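# Place mat cartridge label-up into an empty tray pocket

## Task

Take the cartridge resting on the green mat and set it, label facing up, into any vacant pocket of the tray that already holds some cartridges, then open the gripper so it is released.

## Robot and tools

ROBOT. Two six-joint arms, left_arm and right_arm, each with a parallel two-finger gripper and a wrist camera (cam_left_wrist and cam_right_wrist, both 504x504). Joint order in every row and every per-joint list: waist (joint1), shoulder (joint2), elbow (joint3), wrist pitch (joint4), wrist yaw (joint5), wrist roll (joint6). Stated ranges in radians: waist -2.618 to 3.054, shoulder 0.000 to 3.142, elbow 0.000 to 3.142, wrist pitch -1.571 to 1.571, wrist yaw -1.571 to 1.571, wrist roll -2.094 to 2.094. The real ends may sit up to 0.036 rad off these.

FRAME. Results use one scene frame: origin on the table top midway between the arms, +z up, +x out across the table, left_arm on the +y side. Base of left_arm at (+0.036, +0.264, 0) m, quat_wxyz (+0.999, 0, 0, +0.050); right_arm at (+0.020, -0.366, 0) m, quat_wxyz (+0.999, 0, 0, -0.047). The names left and right are labels only, not image sides. Fingers point along the gripper's +z and close along its y. end_effector_position is the point between the pads, roughly 1 cm short of the fingertips; it can be inaccurate, more so at long reach.

ROW FORMAT. A row is one flat list of 14 numbers in [-1, 1] covering both arms even if one is idle: left_arm's six joint values then its opening, then right_arm's six joint values then its opening. Joint values are scaled offsets, not poses: 1.0 equals 1.202 rad for waist, 1.258 shoulder, 1.238 elbow, 2.073 wrist pitch, 2.022 for wrist yaw and for wrist roll. Opening is absolute: +1 fully open, -1 closed.

execute_actions(actions): a list of up to 15 actions; each action is a list of up to 15 rows, one row per 1/30 s step, the last row repeated to fill 15 steps (0.5 s per action). Joint offsets in every row count from the joint angles at that action's start (for the first action, the angles in the latest result), not from the previous row. An empty list just returns state and images. An action asking any joint more than 0.036 rad beyond its range is refused for both arms; if the first action fails this, or any action is malformed, nothing in the call runs.

move(target, speed, blocking): target is one 14-number row; its offsets count from the Joint positions of the most recent result that printed them. All joints travel proportionally, so grippers follow curves. speed (rad/s, 0.01 to 2, default 0.5) caps the joint with the longest trip; path time is clamped to 0.5-10 s. It does not avoid obstacles or the other arm. The result adds a move: line with the ending (done, off_target, moving, held, fault), limits=held or limits=none, and each arm's worst-lagging joint. blocking=false returns after 0.5 s while motion continues; until a result shows it finished, further rows and moves are rejected, so use wait or stop.

wait(seconds): 0 to 10; arms keep their last command; returns early if a running move ends. stop(): brakes a move (needs room); fingers continue. zoom_image(camera, region): region [x0, y0, x1, y1] in pixels, origin top-left, at most 504 by 504, on either wrist camera's latest image. read_manual(section): only "licences"; moves nothing. finished_scene(scene): the integer number of the current scene; irreversible, reports success, so call it only after the cartridge is seated and released.

RESULTS. Per-arm state: end_effector_position (m) and end_effector_quat_wxyz. Joint positions and Joint velocities: six joints (rad, rad/s) plus the pad gap (m; 0.094 fully open). Joint targets: angles currently being driven toward. grip_measured: opening on the command scale, possibly off by about 1 mm. Step readings list joint angles at some steps; HELD marks an arm whose row was partly held back. "joint sent to its limit" means a joint was clamped at its real end; its absence does not prove more room. "joint command not followed" means a clearance check altered targets. FAULT and OVER-TEMPERATURE FAULT lines mean an arm stopped; MOTOR HOT warns from 75 °C while loaded.

MOTION LIMITS. Each step the joint target stays within a lead of the measured angle: 0.202 waist, 0.258 shoulder, 0.238 elbow, 0.573 wrist pitch, 0.522 wrist yaw and roll. Targets that would shift the gripper over 70 mm are scaled back, so big moves span several actions; re-command unfinished parts. Zero offsets can let an arm sag: correct toward the wanted angles, then send zeros.

GRASPING. To hold, command an opening below grip_measured; about 0.03 below is firm, less is gentler. Pad force tops out near 50-62 N and is weaker on parts under about 2 mm thick. Expect occasional brief tugs on held parts or pushes on loose ones.

AVOID. Knocking or placing anything off the table fails the task. Do not let arms collide or press each other. Avoid drops, slips, fast impacts and hard pushes; approach contacts slowly, since faster motion and targets set further past contact press harder. Ease off loads to limit motor heating, and move smoothly.

Each tool is called after "Request:" as name(argument=value, ...), one argument or row to a line, values as JSON.

## Session

Request:
execute_actions(
  actions=[],
)

Scene clock: 0.00 s.
left_arm: end_effector_position=(+0.4464, +0.0768, +0.2351) grip_measured=+1.000 end_effector_quat_wxyz=(-0.166, -0.508, +0.751, -0.389) | right_arm: end_effector_position=(+0.5458, -0.0292, +0.1450) grip_measured=+1.000 end_effector_quat_wxyz=(+0.273, -0.124, +0.859, +0.415)
Joint names: [waist, shoulder, elbow, wrist pitch, wrist yaw, wrist roll]
Joint positions: left_arm=[-0.24   1.941  1.902 -1.162  0.81  -1.49   0.094] | right_arm=[ 0.498  2.303  1.919 -0.283 -0.613  0.421  0.094]
Joint velocities: left_arm=[ 0.002  0.007 -0.002  0.022 -0.007 -0.022  0.   ] | right_arm=[-0.012 -0.022 -0.002  0.022  0.066  0.051  0.   ]
Motor temperatures (°C, as the motors report them): left_arm=[22 22 23 24 23 20] | right_arm=[21 21 23 23 23 24]
Joint targets: left_arm=[-0.240 1.930 1.911 -1.165 0.816 -1.489] | right_arm=[0.498 2.283 1.933 -0.272 -0.618 0.414]

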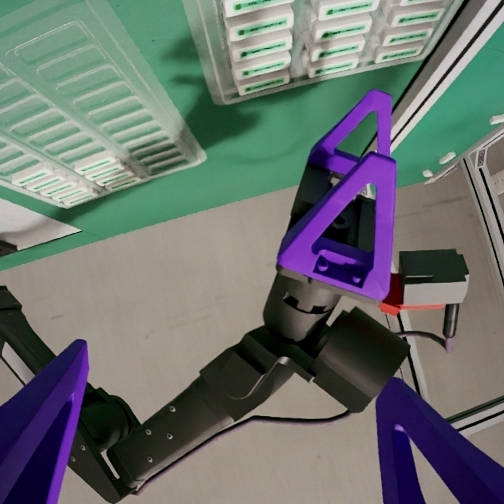

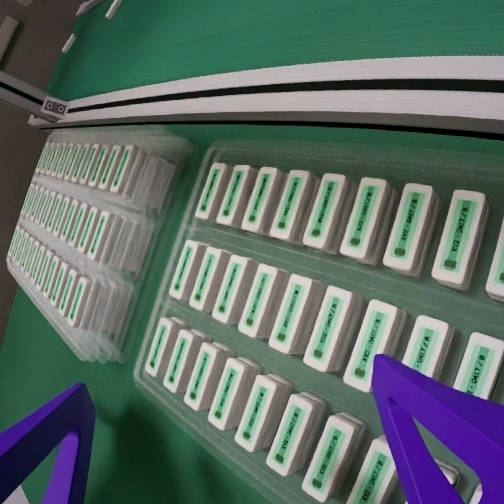

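Request:
move(
  target=[0.2,-0.35,0,-0.187,-0.4,0.737,1,-0.414,-0.638,-0.015,-0.611,0.303,-0.208,1],
  speed=1.0,
)

Scene clock: 59.37 s.
left_arm: end_effector_position=(+0.3461, +0.2914, +0.3012) grip_measured=+1.000 end_effector_quat_wxyz=(+0.204, -0.047, +0.978, +0.003) | right_arm: end_effector_position=(+0.3302, -0.3907, +0.3057) grip_measured=+1.000 end_effector_quat_wxyz=(+0.211, +0.046, +0.976, -0.005)
Joint names: [waist, shoulder, elbow, wrist pitch, wrist yaw, wrist roll]
Joint positions: left_arm=[-0.008  1.521  1.902 -1.541  0.012 -0.006  0.094] | right_arm=[ 0.008  1.516  1.912 -1.541 -0.007  0.01   0.094]
Joint velocities: left_arm=[ 0.002  0.022 -0.007 -0.022 -0.051 -0.007  0.   ] | right_arm=[-0.012 -0.002 -0.027  0.037  0.051 -0.007  0.   ]
Motor temperatures (°C, as the motors report them): left_arm=[22 26 25 25 23 20] | right_arm=[21 29 25 28 24 24]
Joint targets: left_arm=[0.000 1.500 1.902 -1.549 0.001 -0.000] | right_arm=[0.000 1.501 1.901 -1.550 -0.000 -0.000]
move: done; limits=none; left_arm: farthest joint: the shoulder, 0.020 radians from its target (0.440 radians at the start); right_arm: farthest joint: the shoulder, 0.016 radians from its target (0.803 radians at the start)

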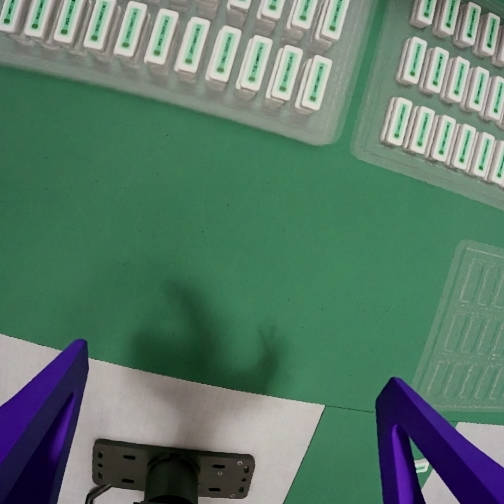

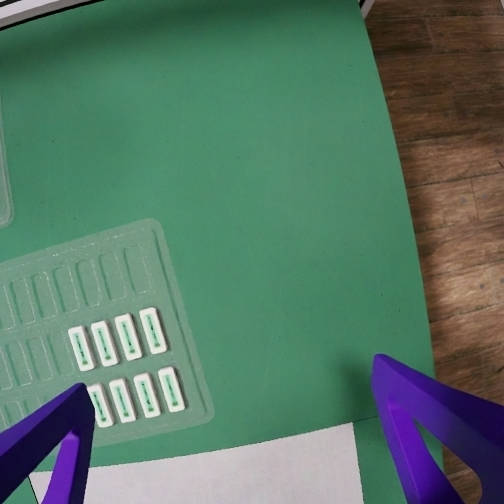

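Request:
move(
  target=[0,0,0,0,0,0,1,0.9,0,0,0,0,0,1],
  speed=1.0,
)

Scene clock: 69.73 s.
left_arm: end_effector_position=(+0.3460, +0.2915, +0.3011) grip_measured=+1.000 end_effector_quat_wxyz=(+0.204, -0.047, +0.978, +0.003) | right_arm: end_effector_position=(+0.1879, -0.1045, +0.3057) grip_measured=+1.000 end_effector_quat_wxyz=(+0.183, -0.461, +0.862, +0.106)
Joint names: [waist, shoulder, elbow, wrist pitch, wrist yaw, wrist roll]
Joint positions: left_arm=[-0.008  1.521  1.902 -1.542  0.011 -0.006  0.094] | right_arm=[ 1.085  1.516  1.912 -1.541 -0.011  0.01   0.094]
Joint velocities: left_arm=[ 0.007 -0.007 -0.002 -0.007 -0.037  0.022  0.   ] | right_arm=[-0.007  0.007 -0.012 -0.051 -0.007 -0.051  0.   ]
Motor temperatures (°C, as the motors report them): left_arm=[22 25 25 25 23 20] | right_arm=[21 26 25 27 24 24]
Joint targets: left_arm=[-0.008 1.521 1.902 -1.542 0.012 -0.007] | right_arm=[1.090 1.516 1.912 -1.541 -0.007 0.010]
move: done; limits=none; left_arm: farthest joint: the wrist pitch, 0.001 radians from its target (0.001 radians at the start); right_arm: farthest joint: the waist, 0.004 radians from its target (1.081 radians at the start)

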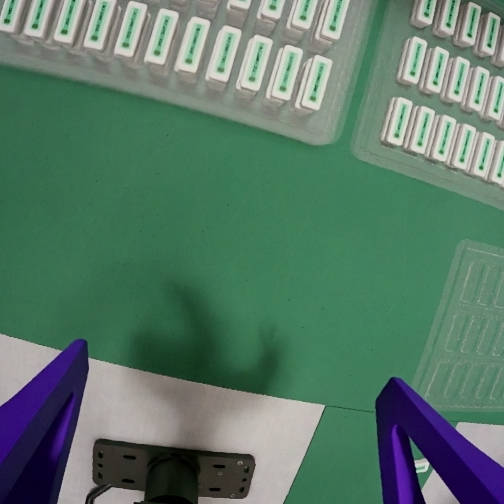

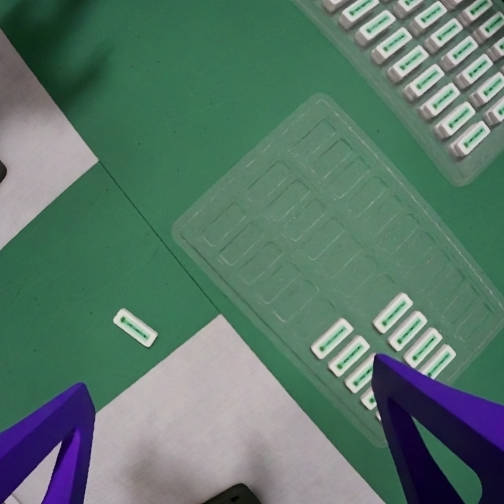

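Request:
zoom_image(
  camera="cam_right_wrist",
  region=[80, 270, 200, 390],
)

Request:
zoom_image(
  camera="cam_right_wrist",
  region=[160, 130, 420, 390],
)

Region (80, 270, 200, 390) of cam_right_wrist's 504x504 image, scaled by 4.200, with more detail than that image has.

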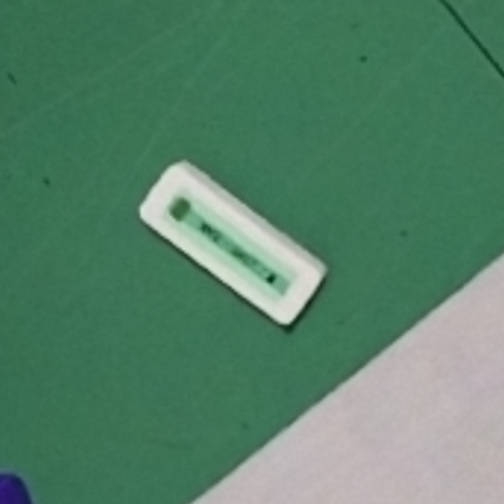

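Region (160, 130, 420, 390) of cam_right_wrist's 504x504 image, scaled by 1.938, with more detail than that image has.

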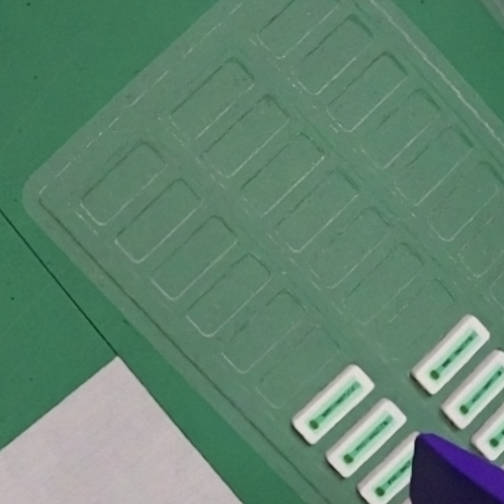

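Request:
move(
  target=[-1,0.18,-0.339,0.12,-0.005,0,1,-0.88,0,0,0,0,0,1],
  speed=1.2,
)

Request:
move(
  target=[-0.245,0,0,0,0,-0.03,1,0,0,0,0,0,0,1],
  speed=0.8,
)

Scene clock: 187.27 s.
left_arm: end_effector_position=(+0.1782, -0.0230, +0.1258) grip_measured=+1.000 end_effector_quat_wxyz=(+0.003, +0.525, +0.851, -0.005) | right_arm: end_effector_position=(+0.3307, -0.3826, +0.3057) grip_measured=+1.000 end_effector_quat_wxyz=(+0.211, +0.034, +0.977, -0.001)
Joint names: [waist, shoulder, elbow, wrist pitch, wrist yaw, wrist roll]
Joint positions: left_arm=[-1.211  1.745  1.487 -1.303  0.006 -0.006  0.094] | right_arm=[ 0.034  1.516  1.912 -1.541 -0.009  0.01   0.094]
Joint velocities: left_arm=[-0.002 -0.012 -0.002 -0.007  0.037 -0.051  0.   ] | right_arm=[-0.002 -0.002 -0.007  0.022 -0.007  0.007  0.   ]
Motor temperatures (°C, as the motors report them): left_arm=[22 24 25 26 23 20] | right_arm=[21 24 25 27 24 24]
Joint targets: left_arm=[-1.210 1.747 1.482 -1.293 0.001 -0.006] | right_arm=[0.028 1.516 1.912 -1.541 -0.011 0.010]
move: done; limits=none; left_arm: farthest joint: the wrist pitch, 0.010 radians from its target (0.248 radians at the start); right_arm: farthest joint: the waist, 0.006 radians from its target (1.058 radians at the start)

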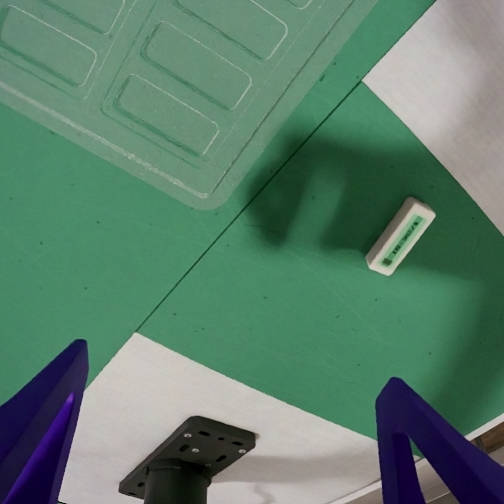

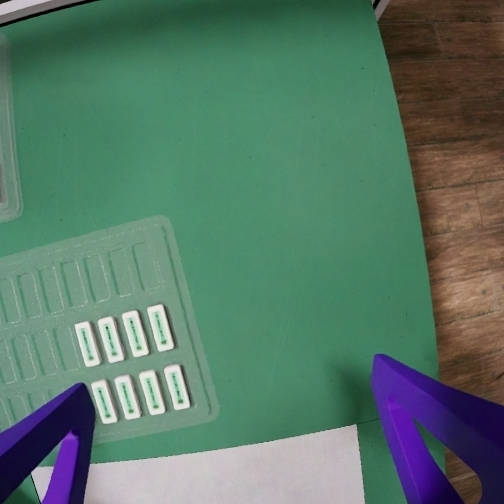

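Scene clock: 188.27 s.
left_arm: end_effector_position=(+0.0885, -0.0519, +0.1258) grip_measured=+1.000 end_effector_quat_wxyz=(+0.002, +0.623, +0.782, -0.006) | right_arm: end_effector_position=(+0.3307, -0.3826, +0.3057) grip_measured=+1.000 end_effector_quat_wxyz=(+0.211, +0.034, +0.977, -0.001)
Joint names: [waist, shoulder, elbow, wrist pitch, wrist yaw, wrist roll]
Joint positions: left_arm=[-1.507  1.745  1.487 -1.303  0.006 -0.061  0.094] | right_arm=[ 0.034  1.516  1.912 -1.541 -0.009  0.01   0.094]
Joint velocities: left_arm=[ 0.007 -0.007 -0.007 -0.081 -0.037  0.051  0.   ] | right_arm=[-0.002 -0.007 -0.027 -0.051  0.051  0.037  0.   ]
Motor temperatures (°C, as the motors report them): left_arm=[22 24 25 26 23 20] | right_arm=[21 24 25 27 24 24]
Joint targets: left_arm=[-1.506 1.745 1.487 -1.303 0.005 -0.066] | right_arm=[0.034 1.516 1.912 -1.541 -0.009 0.010]
move: done; limits=none; left_arm: farthest joint: the wrist roll, 0.006 radians from its target (0.061 radians at the start); right_arm: farthest joint: the waist, 0.000 radians from its target (0.000 radians at the start)

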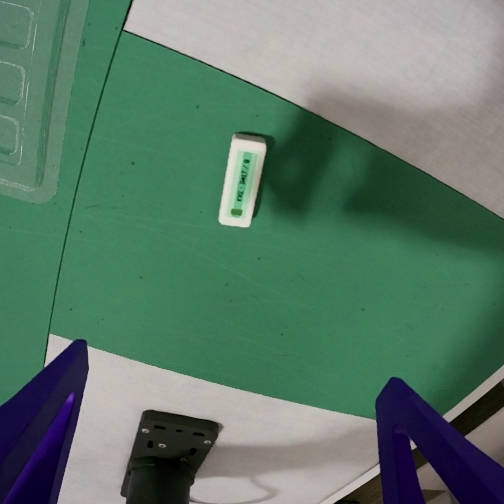

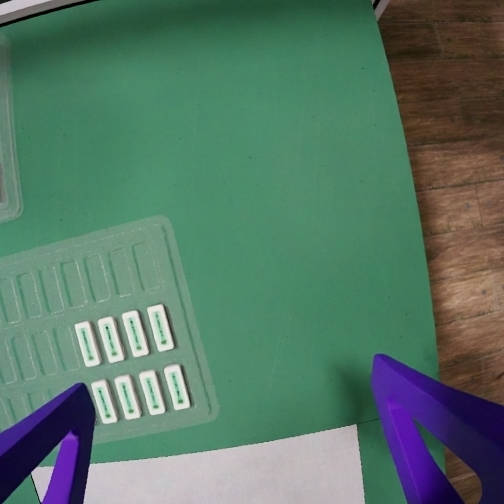

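Request:
move(
  target=[0,0.0437,-0.178,0.131,0,0,-0.1,0,0,0,0,0,0,1],
  speed=0.5,
)

Scene clock: 202.30 s.
left_arm: end_effector_position=(+0.0889, -0.0541, +0.0575) grip_measured=-0.099 end_effector_quat_wxyz=(+0.001, +0.623, +0.782, -0.005) | right_arm: end_effector_position=(+0.3307, -0.3826, +0.3057) grip_measured=+1.000 end_effector_quat_wxyz=(+0.211, +0.034, +0.977, -0.001)
Joint names: [waist, shoulder, elbow, wrist pitch, wrist yaw, wrist roll]
Joint positions: left_arm=[-1.507  1.795  1.273 -1.042  0.006 -0.061  0.042] | right_arm=[ 0.034  1.516  1.912 -1.541 -0.009  0.01   0.094]
Joint velocities: left_arm=[ 0.007  0.012  0.007 -0.037  0.022 -0.022  0.001] | right_arm=[ 0.002 -0.027 -0.002 -0.037  0.022 -0.007  0.   ]
Motor temperatures (°C, as the motors report them): left_arm=[22 25 25 26 23 20] | right_arm=[21 24 25 27 24 24]
Joint targets: left_arm=[-1.507 1.800 1.267 -1.032 0.006 -0.061] | right_arm=[0.034 1.516 1.912 -1.541 -0.009 0.010]
move: done; limits=none; left_arm: farthest joint: the wrist pitch, 0.011 radians from its target (0.272 radians at the start); right_arm: farthest joint: the waist, 0.000 radians from its target (0.000 radians at the start)

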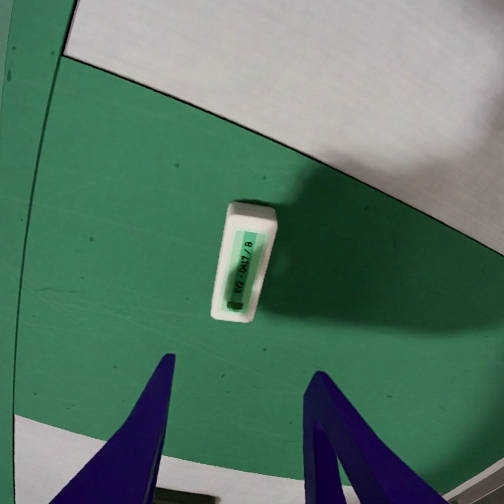

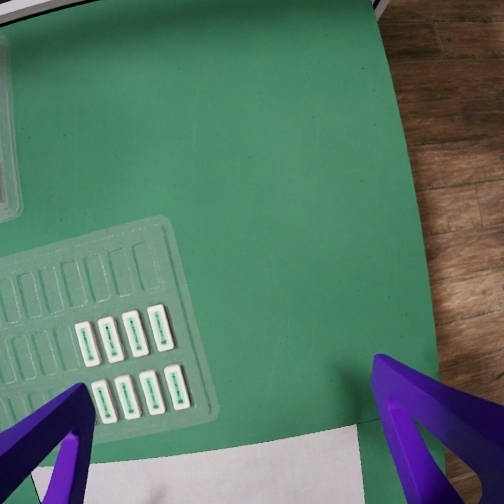

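Request:
move(
  target=[0,0.0643,-0.0342,0.0567,0,0.01,-0.1,0,0,0,0,0,0,1],
  speed=0.25,
)

Scene clock: 236.23 s.
left_arm: end_effector_position=(+0.0904, -0.0634, +0.0264) grip_measured=-0.099 end_effector_quat_wxyz=(-0.000, +0.629, +0.777, -0.004) | right_arm: end_effector_position=(+0.3307, -0.3826, +0.3057) grip_measured=+1.000 end_effector_quat_wxyz=(+0.211, +0.034, +0.977, -0.001)
Joint names: [waist, shoulder, elbow, wrist pitch, wrist yaw, wrist roll]
Joint positions: left_arm=[-1.507  1.87   1.239 -0.935  0.006 -0.047  0.042] | right_arm=[ 0.034  1.516  1.912 -1.541 -0.009  0.01   0.094]
Joint velocities: left_arm=[-0.002  0.012  0.007  0.066  0.007 -0.007 -0.002] | right_arm=[-0.002  0.007 -0.017  0.007 -0.037 -0.007  0.   ]
Motor temperatures (°C, as the motors report them): left_arm=[22 25 25 25 23 20] | right_arm=[21 24 25 27 24 24]
Joint targets: left_arm=[-1.507 1.876 1.231 -0.925 0.006 -0.041] | right_arm=[0.034 1.516 1.912 -1.541 -0.009 0.010]
move: done; limits=none; left_arm: farthest joint: the wrist pitch, 0.011 radians from its target (0.117 radians at the start); right_arm: farthest joint: the waist, 0.000 radians from its target (0.000 radians at the start)

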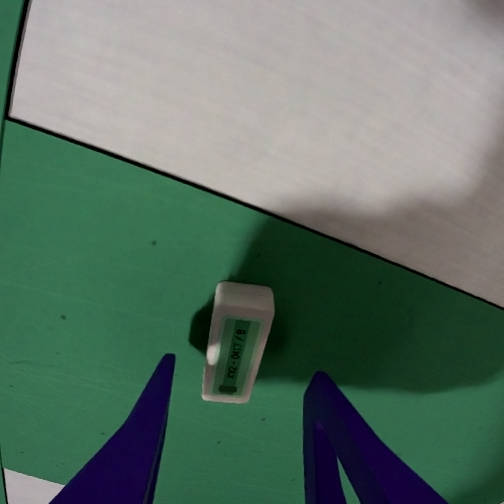

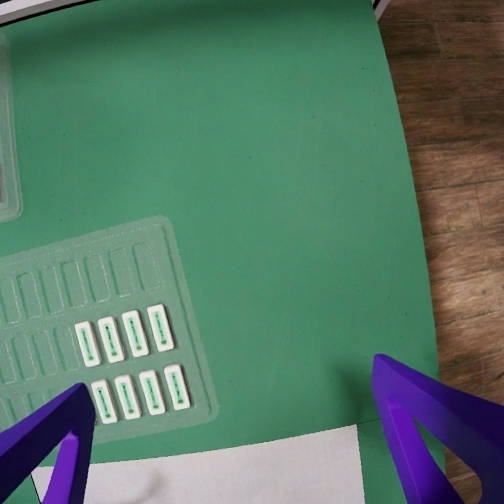

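Request:
move(
  target=[0.011,0.0168,-0.0262,0.0239,0,0.01,-0.1,0,0,0,0,0,0,1],
  speed=0.12,
)

Scene clock: 254.60 s.
left_arm: end_effector_position=(+0.0923, -0.0652, +0.0213) grip_measured=-0.099 end_effector_quat_wxyz=(+0.006, +0.633, +0.774, -0.009) | right_arm: end_effector_position=(+0.3307, -0.3826, +0.3057) grip_measured=+1.000 end_effector_quat_wxyz=(+0.211, +0.034, +0.977, -0.001)
Joint names: [waist, shoulder, elbow, wrist pitch, wrist yaw, wrist roll]
Joint positions: left_arm=[-1.502  1.87   1.217 -0.896  0.006 -0.032  0.042] | right_arm=[ 0.034  1.516  1.912 -1.541 -0.009  0.01   0.094]
Joint velocities: left_arm=[-0.017 -0.002  0.017  0.007 -0.037 -0.066 -0.   ] | right_arm=[-0.007 -0.002  0.002  0.007 -0.037  0.022  0.   ]
Motor temperatures (°C, as the motors report them): left_arm=[22 26 25 25 23 20] | right_arm=[21 24 25 28 24 24]
Joint targets: left_arm=[-1.493 1.891 1.206 -0.885 0.006 -0.026] | right_arm=[0.034 1.516 1.912 -1.541 -0.009 0.010]
move: off_target (left_arm); limits=none; left_arm: farthest joint: the shoulder, 0.022 radians from its target (0.022 radians at the start); right_arm: farthest joint: the waist, 0.000 radians from its target (0.000 radians at the start)

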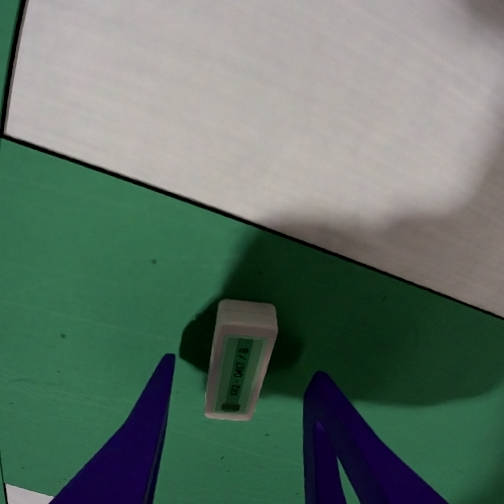

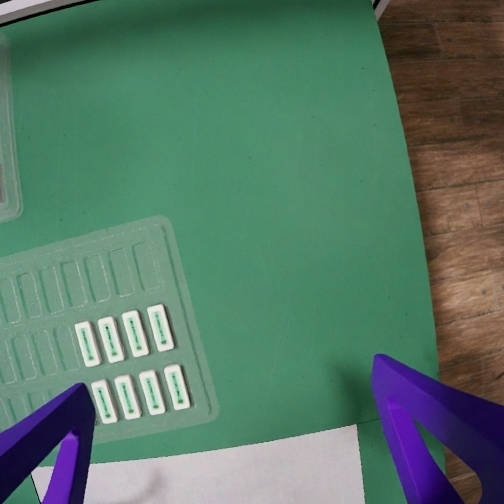

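Request:
execute_actions(
  actions=[
    [[0.01,0.025,-0.009,0.005,0,0.003,-0.1,0,0,0,0,0,0,1],[0.01,0.03,-0.009,0.005,0,0.003,-0.1,0,0,0,0,0,0,1],[0.01,0.032,-0.009,0.005,0,0.003,-0.1,0,0,0,0,0,0,1],[0.01,0.032,-0.009,0.005,0,0.003,-0.1,0,0,0,0,0,0,1],[0.01,0.025,-0.009,0.005,0,0.003,-0.1,0,0,0,0,0,0,1],[0.01,0.017,-0.009,0.005,0,0.003,-0.1,0,0,0,0,0,0,1]],
  ],
)

Scene clock: 271.63 s.
left_arm: end_effector_position=(+0.0919, -0.0632, +0.0130) grip_measured=-0.099 end_effector_quat_wxyz=(-0.002, +0.633, +0.774, -0.002) | right_arm: end_effector_position=(+0.3307, -0.3826, +0.3057) grip_measured=+1.000 end_effector_quat_wxyz=(+0.211, +0.034, +0.977, -0.001)
Joint names: [waist, shoulder, elbow, wrist pitch, wrist yaw, wrist roll]
Joint positions: left_arm=[-1.502  1.896  1.215 -0.892  0.006 -0.031  0.042] | right_arm=[ 0.034  1.516  1.912 -1.541 -0.009  0.01   0.094]
Joint velocities: left_arm=[ 0.007  0.012 -0.002 -0.007  0.022 -0.037 -0.001] | right_arm=[ 0.007  0.012 -0.002  0.007 -0.066  0.051  0.   ]
Motor temperatures (°C, as the motors report them): left_arm=[22 25 25 25 23 20] | right_arm=[21 24 25 28 24 24]
Joint targets: left_arm=[-1.490 1.891 1.205 -0.885 0.006 -0.026] | right_arm=[0.034 1.516 1.912 -1.541 -0.009 0.010]
Step readings (joint positions):
0: left_arm=[-1.502 1.870 1.217 -0.895 0.006 -0.032] | right_arm=[0.034 1.516 1.912 -1.541 -0.009 0.010]
1: left_arm=[-1.502 1.872 1.217 -0.895 0.006 -0.031] | right_arm=[0.034 1.516 1.912 -1.541 -0.009 0.010]
2: left_arm=[-1.502 1.875 1.217 -0.894 0.006 -0.031] | right_arm=[0.034 1.516 1.912 -1.541 -0.009 0.010]
4: left_arm=[-1.502 1.888 1.217 -0.894 0.006 -0.031] | right_arm=[0.034 1.516 1.912 -1.541 -0.009 0.010]
8: left_arm=[-1.502 1.896 1.215 -0.892 0.006 -0.031] | right_arm=[0.034 1.516 1.912 -1.541 -0.009 0.010]
15: Joint positions above

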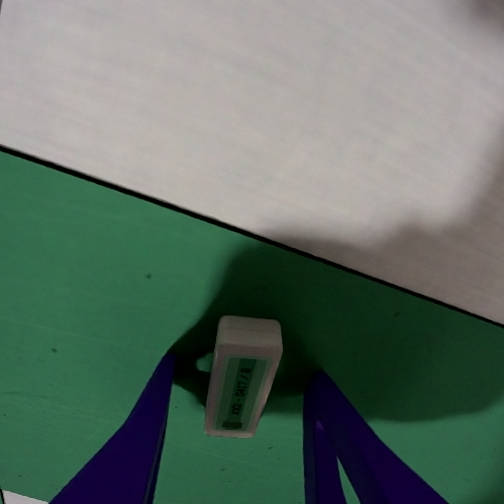

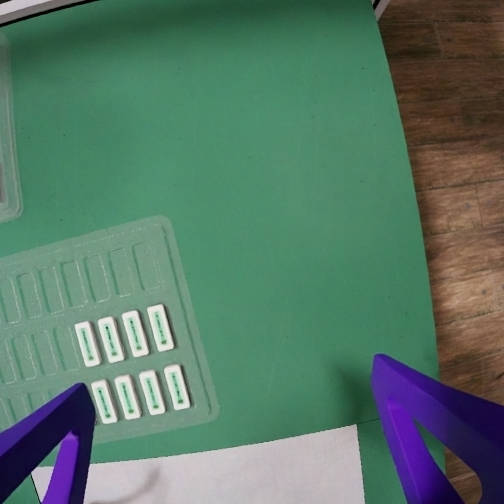

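Request:
execute_actions(
  actions=[
    [[0.008,0,0.005,-0.003,0,0,-0.2,0,0,0,0,0,0,1],[0.008,0,0.01,-0.006,0,0,-0.25,0,0,0,0,0,0,1],[0.008,0,0.015,-0.009,0,0,-0.3,0,0,0,0,0,0,1],[0.008,0,0.02,-0.012,0,0,-0.35,0,0,0,0,0,0,1],[0.008,0,0.02,-0.012,0,0,-0.4,0,0,0,0,0,0,1],[0.008,0,0.02,-0.012,0,0,-0.45,0,0,0,0,0,0,1]],
  ],
)

Scene clock: 284.63 s.
left_arm: end_effector_position=(+0.0912, -0.0592, +0.0130) grip_measured=-0.449 end_effector_quat_wxyz=(-0.009, +0.633, +0.774, +0.004) | right_arm: end_effector_position=(+0.3307, -0.3826, +0.3057) grip_measured=+1.000 end_effector_quat_wxyz=(+0.211, +0.034, +0.977, -0.001)
Joint names: [waist, shoulder, elbow, wrist pitch, wrist yaw, wrist roll]
Joint positions: left_arm=[-1.502  1.896  1.215 -0.908  0.006 -0.031  0.026] | right_arm=[ 0.034  1.516  1.912 -1.541 -0.009  0.01   0.094]
Joint velocities: left_arm=[ 0.007  0.002 -0.012 -0.051 -0.022 -0.037 -0.   ] | right_arm=[ 0.007 -0.002  0.002  0.007 -0.022 -0.007  0.   ]
Motor temperatures (°C, as the motors report them): left_arm=[22 26 25 25 23 20] | right_arm=[21 24 25 28 24 24]
Joint targets: left_arm=[-1.492 1.896 1.240 -0.917 0.006 -0.031] | right_arm=[0.034 1.516 1.912 -1.541 -0.009 0.010]
Step readings (joint positions):
0: left_arm=[-1.502 1.896 1.215 -0.892 0.006 -0.031] | right_arm=[0.034 1.516 1.912 -1.541 -0.009 0.010]
1: left_arm=[-1.502 1.896 1.215 -0.892 0.006 -0.031] | right_arm=[0.034 1.516 1.912 -1.541 -0.009 0.010]
2: left_arm=[-1.502 1.896 1.215 -0.892 0.006 -0.031] | right_arm=[0.034 1.516 1.912 -1.541 -0.009 0.010]
4: left_arm=[-1.502 1.896 1.215 -0.896 0.006 -0.031] | right_arm=[0.034 1.516 1.912 -1.541 -0.009 0.010]
8: left_arm=[-1.502 1.896 1.215 -0.904 0.006 -0.031] | right_arm=[0.034 1.516 1.912 -1.541 -0.009 0.010]
15: Joint positions above

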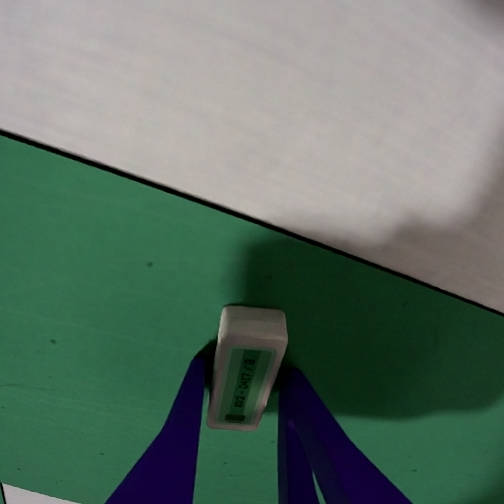

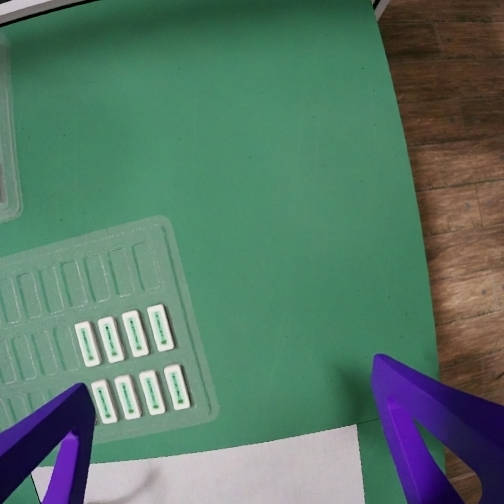

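Request:
execute_actions(
  actions=[
    [[0.008,0,0.026,-0.004,0,0,-0.45,0,0,0,0,0,0,1],[0.008,0,0.032,-0.004,0,0,-0.45,0,0,0,0,0,0,1],[0.008,0,0.032,-0.004,0,0,-0.45,0,0,0,0,0,0,1],[0.008,0,0.028,-0.004,0,0,-0.45,0,0,0,0,0,0,1]],
  ],
)

Scene clock: 290.67 s.
left_arm: end_effector_position=(+0.0916, -0.0616, +0.0151) grip_measured=-0.449 end_effector_quat_wxyz=(-0.006, +0.633, +0.774, +0.002) | right_arm: end_effector_position=(+0.3307, -0.3826, +0.3057) grip_measured=+1.000 end_effector_quat_wxyz=(+0.211, +0.034, +0.977, -0.001)
Joint names: [waist, shoulder, elbow, wrist pitch, wrist yaw, wrist roll]
Joint positions: left_arm=[-1.502  1.896  1.225 -0.911  0.006 -0.031  0.026] | right_arm=[ 0.034  1.516  1.912 -1.541 -0.009  0.01   0.094]
Joint velocities: left_arm=[-0.002  0.017 -0.002  0.022 -0.022 -0.022  0.001] | right_arm=[-0.017 -0.022  0.012  0.007 -0.022  0.022  0.   ]
Motor temperatures (°C, as the motors report them): left_arm=[22 26 25 25 23 20] | right_arm=[21 24 25 28 24 24]
Joint targets: left_arm=[-1.492 1.896 1.250 -0.917 0.006 -0.031] | right_arm=[0.034 1.516 1.912 -1.541 -0.009 0.010]
Step readings (joint positions):
0: left_arm=[-1.502 1.896 1.215 -0.909 0.006 -0.031] | right_arm=[0.034 1.516 1.912 -1.541 -0.009 0.010]
1: left_arm=[-1.502 1.896 1.215 -0.909 0.006 -0.031] | right_arm=[0.034 1.516 1.912 -1.541 -0.009 0.010]
2: left_arm=[-1.502 1.896 1.217 -0.910 0.006 -0.031] | right_arm=[0.034 1.516 1.912 -1.541 -0.009 0.010]
4: left_arm=[-1.502 1.896 1.222 -0.911 0.006 -0.031] | right_arm=[0.034 1.516 1.912 -1.541 -0.009 0.010]
8: left_arm=[-1.502 1.896 1.225 -0.911 0.006 -0.031] | right_arm=[0.034 1.516 1.912 -1.541 -0.009 0.010]
15: Joint positions above

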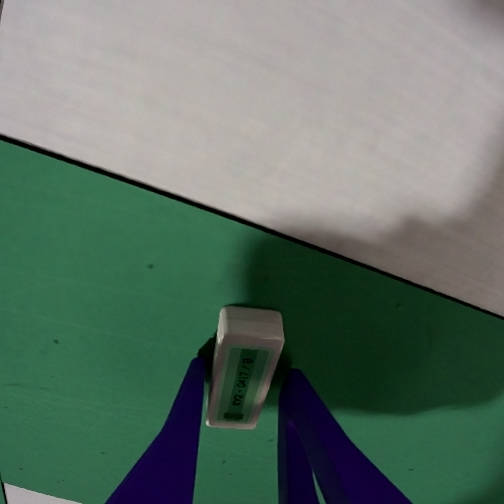

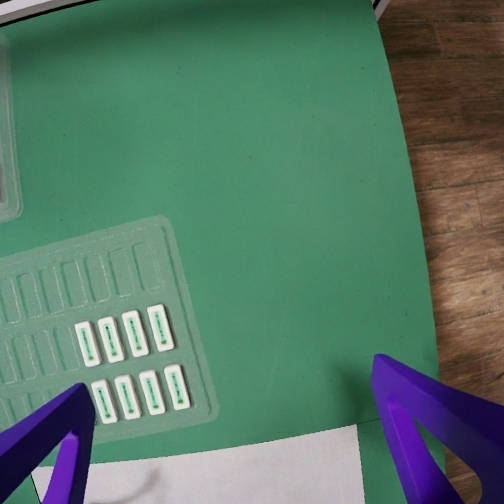

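Request:
execute_actions(
  actions=[
    [[0.008,0,0.026,0,0,0,-0.45,0,0,0,0,0,0,1],[0.008,0,0.031,0,0,0,-0.45,0,0,0,0,0,0,1],[0.008,0,0.031,0,0,0,-0.45,0,0,0,0,0,0,1],[0.008,0,0.027,0,0,0,-0.45,0,0,0,0,0,0,1],[0.008,0,0.027,0,0,0,-0.45,0,0,0,0,0,0,1],[0.008,0,0.027,0,0,0,-0.47,0,0,0,0,0,0,1],[0.008,0,0.027,0,0,0,-0.49,0,0,0,0,0,0,1],[0.008,0,0.027,0,0,0,-0.51,0,0,0,0,0,0,1],[0.008,0,0.027,0,0,0,-0.53,0,0,0,0,0,0,1],[0.008,0,0.027,0,0,0,-0.55,0,0,0,0,0,0,1],[0.008,0,0.027,0,0,0,-0.57,0,0,0,0,0,0,1],[0.008,0,0.027,0,0,0,-0.59,0,0,0,0,0,0,1],[0.008,0,0.027,0,0,0,-0.61,0,0,0,0,0,0,1],[0.008,0,0.027,0,0,0,-0.63,0,0,0,0,0,0,1],[0.008,0,0.027,0,0,0,-0.65,0,0,0,0,0,0,1]],
    [[0,0,0.01,0,0,0,-0.67,0,0,0,0,0,0,1]],
  ],
)

Scene clock: 302.93 s.
left_arm: end_effector_position=(+0.0921, -0.0642, +0.0168) grip_measured=-0.661 end_effector_quat_wxyz=(-0.004, +0.633, +0.774, -0.001) | right_arm: end_effector_position=(+0.3307, -0.3826, +0.3057) grip_measured=+1.000 end_effector_quat_wxyz=(+0.211, +0.034, +0.977, -0.001)
Joint names: [waist, shoulder, elbow, wrist pitch, wrist yaw, wrist roll]
Joint positions: left_arm=[-1.502  1.896  1.232 -0.912  0.006 -0.031  0.016] | right_arm=[ 0.034  1.516  1.912 -1.541 -0.009  0.01   0.094]
Joint velocities: left_arm=[-0.022 -0.002  0.012 -0.11  -0.007 -0.022 -0.   ] | right_arm=[-0.007 -0.012  0.012  0.022  0.037 -0.037  0.   ]
Motor temperatures (°C, as the motors report them): left_arm=[22 26 26 25 23 20] | right_arm=[21 24 25 28 24 24]
Joint targets: left_arm=[-1.502 1.896 1.245 -0.912 0.006 -0.031] | right_arm=[0.034 1.516 1.912 -1.541 -0.009 0.010]
Step readings (joint positions; steps 1 to 15: 1st action; 16 to 30: 2nd action):
0: left_arm=[-1.502 1.896 1.225 -0.911 0.006 -0.031] | right_arm=[0.034 1.516 1.912 -1.541 -0.009 0.010]
1: left_arm=[-1.502 1.896 1.225 -0.911 0.006 -0.031] | right_arm=[0.034 1.516 1.912 -1.541 -0.009 0.010]
2: left_arm=[-1.502 1.896 1.226 -0.912 0.006 -0.031] | right_arm=[0.034 1.516 1.912 -1.541 -0.009 0.010]
4: left_arm=[-1.502 1.896 1.230 -0.912 0.006 -0.031] | right_arm=[0.034 1.516 1.912 -1.541 -0.009 0.010]
8: left_arm=[-1.502 1.896 1.232 -0.912 0.006 -0.031] | right_arm=[0.034 1.516 1.912 -1.541 -0.009 0.010]
15: left_arm=[-1.502 1.896 1.232 -0.912 0.006 -0.031] | right_arm=[0.034 1.516 1.912 -1.541 -0.009 0.010]
16: left_arm=[-1.502 1.896 1.232 -0.912 0.006 -0.031] | right_arm=[0.034 1.516 1.912 -1.541 -0.009 0.010]
17: left_arm=[-1.502 1.896 1.232 -0.912 0.006 -0.031] | right_arm=[0.034 1.516 1.912 -1.541 -0.009 0.010]
19: left_arm=[-1.502 1.896 1.232 -0.912 0.006 -0.031] | right_arm=[0.034 1.516 1.912 -1.541 -0.009 0.010]
23: left_arm=[-1.502 1.896 1.232 -0.912 0.006 -0.031] | right_arm=[0.034 1.516 1.912 -1.541 -0.009 0.010]
30: Joint positions above

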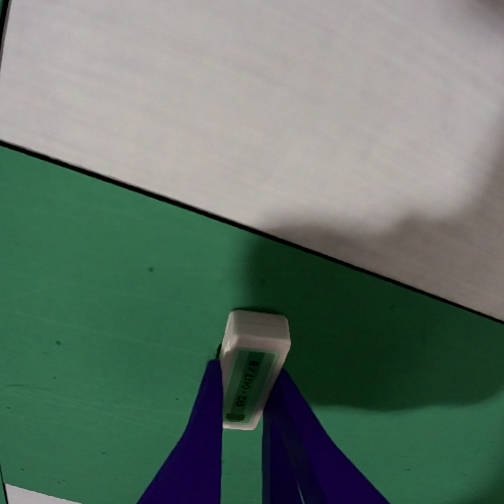

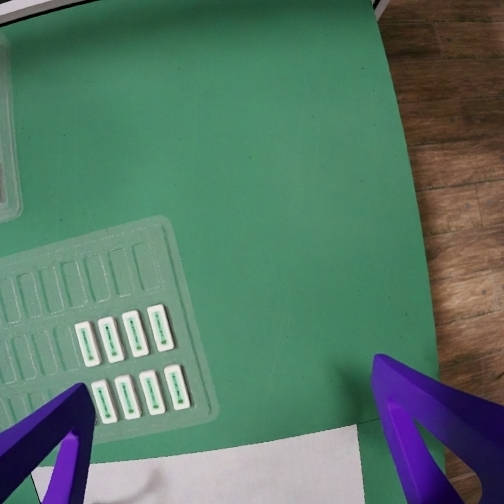

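Request:
move(
  target=[0,-0.0553,0.0885,-0.0709,0,0,-0.7,0,0,0,0,0,0,1],
  speed=0.25,
)

Request:
move(
  target=[0.318,0.151,0.223,-0.038,0,-0.51,-0.7,0,0,0,0,0,0,1],
  speed=1.0,
)

Scene clock: 335.13 s.
left_arm: end_effector_position=(+0.0917, -0.0621, +0.0507) grip_measured=-0.681 end_effector_quat_wxyz=(-0.007, +0.633, +0.774, +0.002) | right_arm: end_effector_position=(+0.3307, -0.3826, +0.3057) grip_measured=+1.000 end_effector_quat_wxyz=(+0.211, +0.034, +0.977, -0.001)
Joint names: [waist, shoulder, elbow, wrist pitch, wrist yaw, wrist roll]
Joint positions: left_arm=[-1.502  1.852  1.317 -1.051  0.006 -0.031  0.015] | right_arm=[ 0.034  1.516  1.912 -1.541 -0.009  0.01   0.094]
Joint velocities: left_arm=[ 0.017 -0.002  0.002 -0.066  0.022 -0.037 -0.   ] | right_arm=[-0.012  0.007  0.002 -0.007  0.007  0.051  0.   ]
Motor temperatures (°C, as the motors report them): left_arm=[22 27 26 25 23 20] | right_arm=[21 24 25 28 24 24]
Joint targets: left_arm=[-1.502 1.826 1.341 -1.059 0.006 -0.031] | right_arm=[0.034 1.516 1.912 -1.541 -0.009 0.010]
move: off_target (left_arm); limits=none; left_arm: farthest joint: the shoulder, 0.025 radians from its target (0.069 radians at the start); right_arm: farthest joint: the waist, 0.000 radians from its target (0.000 radians at the start)

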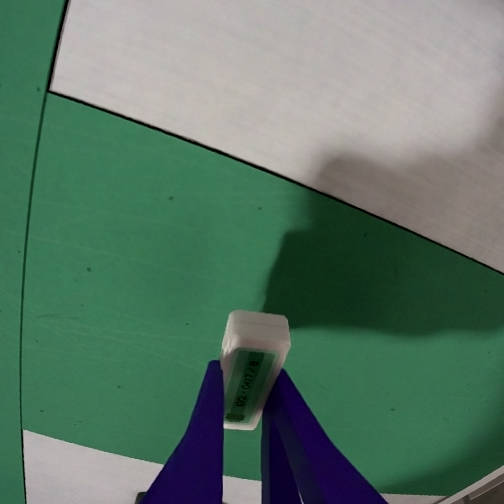

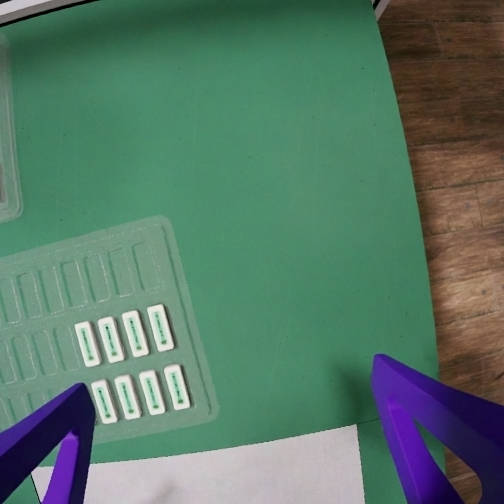

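Scene clock: 337.10 s.
left_arm: end_effector_position=(+0.2342, -0.0597, +0.0500) grip_measured=-0.682 end_effector_quat_wxyz=(-0.006, -0.017, +1.000, +0.005) | right_arm: end_effector_position=(+0.3307, -0.3826, +0.3057) grip_measured=+1.000 end_effector_quat_wxyz=(+0.211, +0.034, +0.977, -0.001)
Joint names: [waist, shoulder, elbow, wrist pitch, wrist yaw, wrist roll]
Joint positions: left_arm=[-1.122  2.032  1.565 -1.118  0.006 -1.056  0.015] | right_arm=[ 0.034  1.516  1.912 -1.541 -0.009  0.01   0.094]
Joint velocities: left_arm=[ 0.007  0.002 -0.012  0.007 -0.007 -0.081  0.   ] | right_arm=[ 0.002 -0.012 -0.027 -0.037  0.022  0.037  0.   ]
Motor temperatures (°C, as the motors report them): left_arm=[22 27 26 25 23 20] | right_arm=[21 24 25 28 24 24]
Joint targets: left_arm=[-1.120 2.042 1.593 -1.130 0.006 -1.062] | right_arm=[0.034 1.516 1.912 -1.541 -0.009 0.010]
move: off_target (left_arm); limits=none; left_arm: farthest joint: the elbow, 0.028 radians from its target (0.276 radians at the start); right_arm: farthest joint: the waist, 0.000 radians from its target (0.000 radians at the start)

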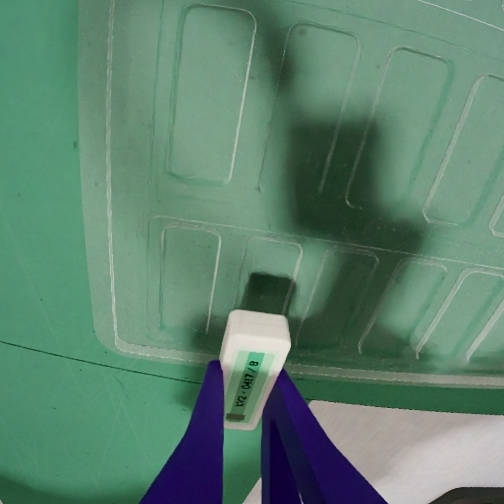

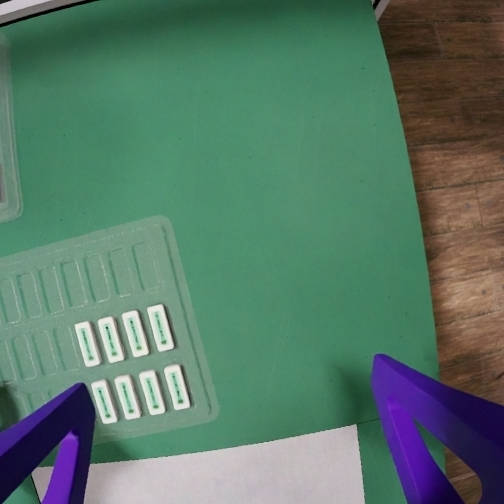

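Request:
zoom_image(
  camera="cam_left_wrist",
  region=[140, 190, 400, 450],
)

Region (140, 190, 400, 450) of cam_left_wrist's 504x504 image, scaled by 1.938, with more detail than that image has.

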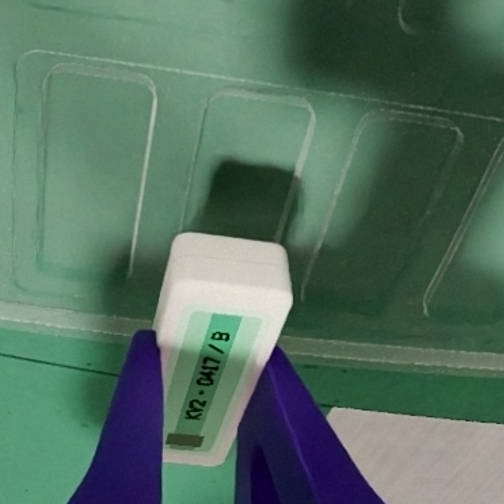

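Request:
move(
  target=[0.0095,0.0334,-0.0234,0.036,0,0.019,-0.71,0,0,0,0,0,0,1],
  speed=0.2,
)

Request:
zoom_image(
  camera="cam_left_wrist",
  region=[130, 210, 390, 470],
)

Scene clock: 372.53 s.
left_arm: end_effector_position=(+0.2380, -0.0659, +0.0311) grip_measured=-0.682 end_effector_quat_wxyz=(-0.004, -0.001, +1.000, +0.001) | right_arm: end_effector_position=(+0.3307, -0.3826, +0.3057) grip_measured=+1.000 end_effector_quat_wxyz=(+0.211, +0.034, +0.977, -0.001)
Joint names: [waist, shoulder, elbow, wrist pitch, wrist yaw, wrist roll]
Joint positions: left_arm=[-1.122  2.069  1.543 -1.05   0.006 -1.023  0.015] | right_arm=[ 0.034  1.516  1.912 -1.541 -0.009  0.01   0.094]
Joint velocities: left_arm=[ 0.002  0.007 -0.022  0.037  0.051 -0.007 -0.001] | right_arm=[-0.002  0.002 -0.012 -0.051  0.007  0.051  0.   ]
Motor temperatures (°C, as the motors report them): left_arm=[22 27 27 25 23 20] | right_arm=[21 24 25 28 24 24]
Joint targets: left_arm=[-1.110 2.074 1.536 -1.043 0.006 -1.018] | right_arm=[0.034 1.516 1.912 -1.541 -0.009 0.010]
move: done; limits=none; left_arm: farthest joint: the waist, 0.011 radians from its target (0.011 radians at the start); right_arm: farthest joint: the waist, 0.000 radians from its target (0.000 radians at the start)

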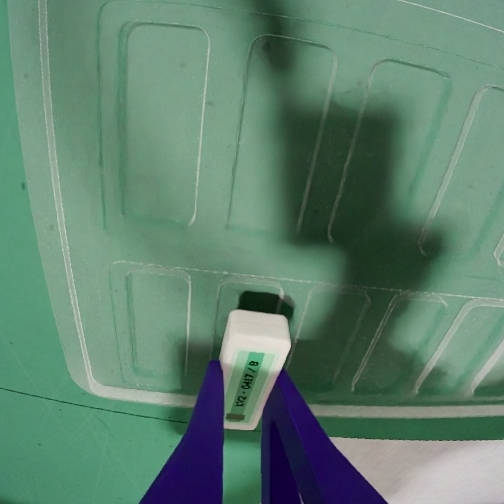

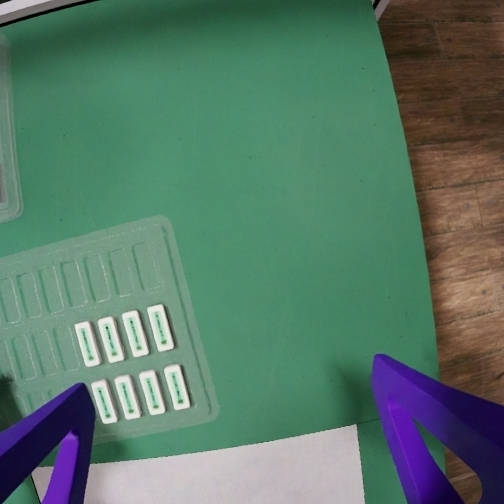

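Region (130, 210, 390, 470) of cam_left_wrist's 504x504 image, scaled by 1.938, with more detail than that image has.

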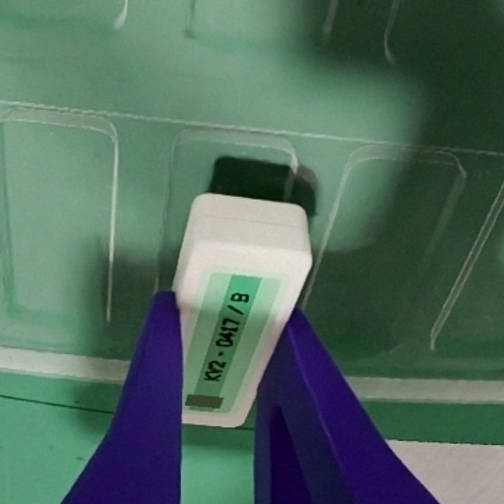

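Request:
move(
  target=[0.0133,0.004,-0.0226,0.0155,0,-0.016,-0.71,0,0,0,0,0,0,1],
  speed=0.1,
)

Request:
zoom_image(
  camera="cam_left_wrist",
  region=[130, 210, 390, 470],
)

Scene clock: 419.73 s.
left_arm: end_effector_position=(+0.2407, -0.0648, +0.0267) grip_measured=-0.682 end_effector_quat_wxyz=(-0.002, -0.018, +1.000, -0.003) | right_arm: end_effector_position=(+0.3307, -0.3826, +0.3057) grip_measured=+1.000 end_effector_quat_wxyz=(+0.211, +0.034, +0.977, -0.001)
Joint names: [waist, shoulder, elbow, wrist pitch, wrist yaw, wrist roll]
Joint positions: left_arm=[-1.114  2.069  1.526 -1.025  0.006 -1.049  0.015] | right_arm=[ 0.034  1.516  1.912 -1.541 -0.009  0.01   0.094]
Joint velocities: left_arm=[-0.007  0.002  0.002  0.007  0.037  0.022  0.   ] | right_arm=[-0.002  0.012 -0.002 -0.095  0.037 -0.007  0.   ]
Motor temperatures (°C, as the motors report them): left_arm=[22 28 26 25 23 20] | right_arm=[21 24 25 28 24 24]
Joint targets: left_arm=[-1.106 2.074 1.516 -1.018 0.006 -1.055] | right_arm=[0.034 1.516 1.912 -1.541 -0.009 0.010]
move: done; limits=none; left_arm: farthest joint: the elbow, 0.011 radians from its target (0.028 radians at the start); right_arm: farthest joint: the waist, 0.000 radians from its target (0.000 radians at the start)

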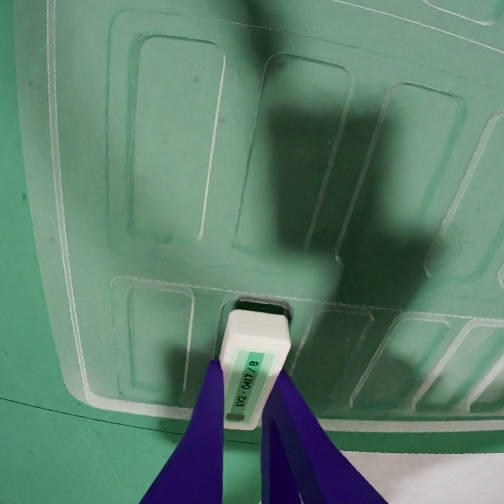

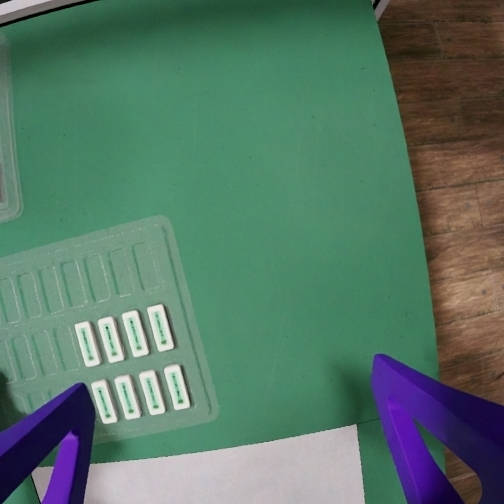

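Region (130, 210, 390, 470) of cam_left_wrist's 504x504 image, scaled by 1.938, with more detail than that image has.

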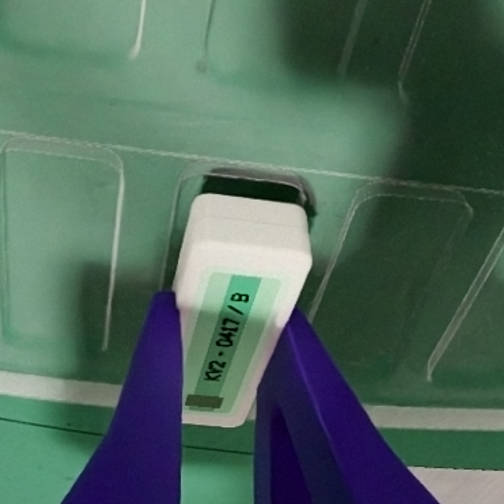

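Request:
zoom_image(
  camera="cam_left_wrist",
  region=[195, 270, 325, 400],
)

Region (195, 270, 325, 400) of cam_left_wrist's 504x504 image, scaled by 3.877, with more detail than that image has.

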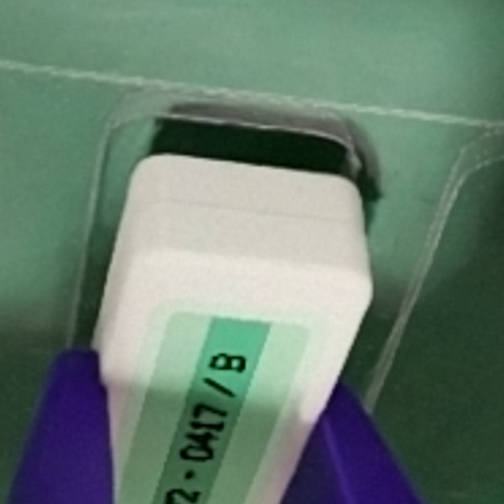

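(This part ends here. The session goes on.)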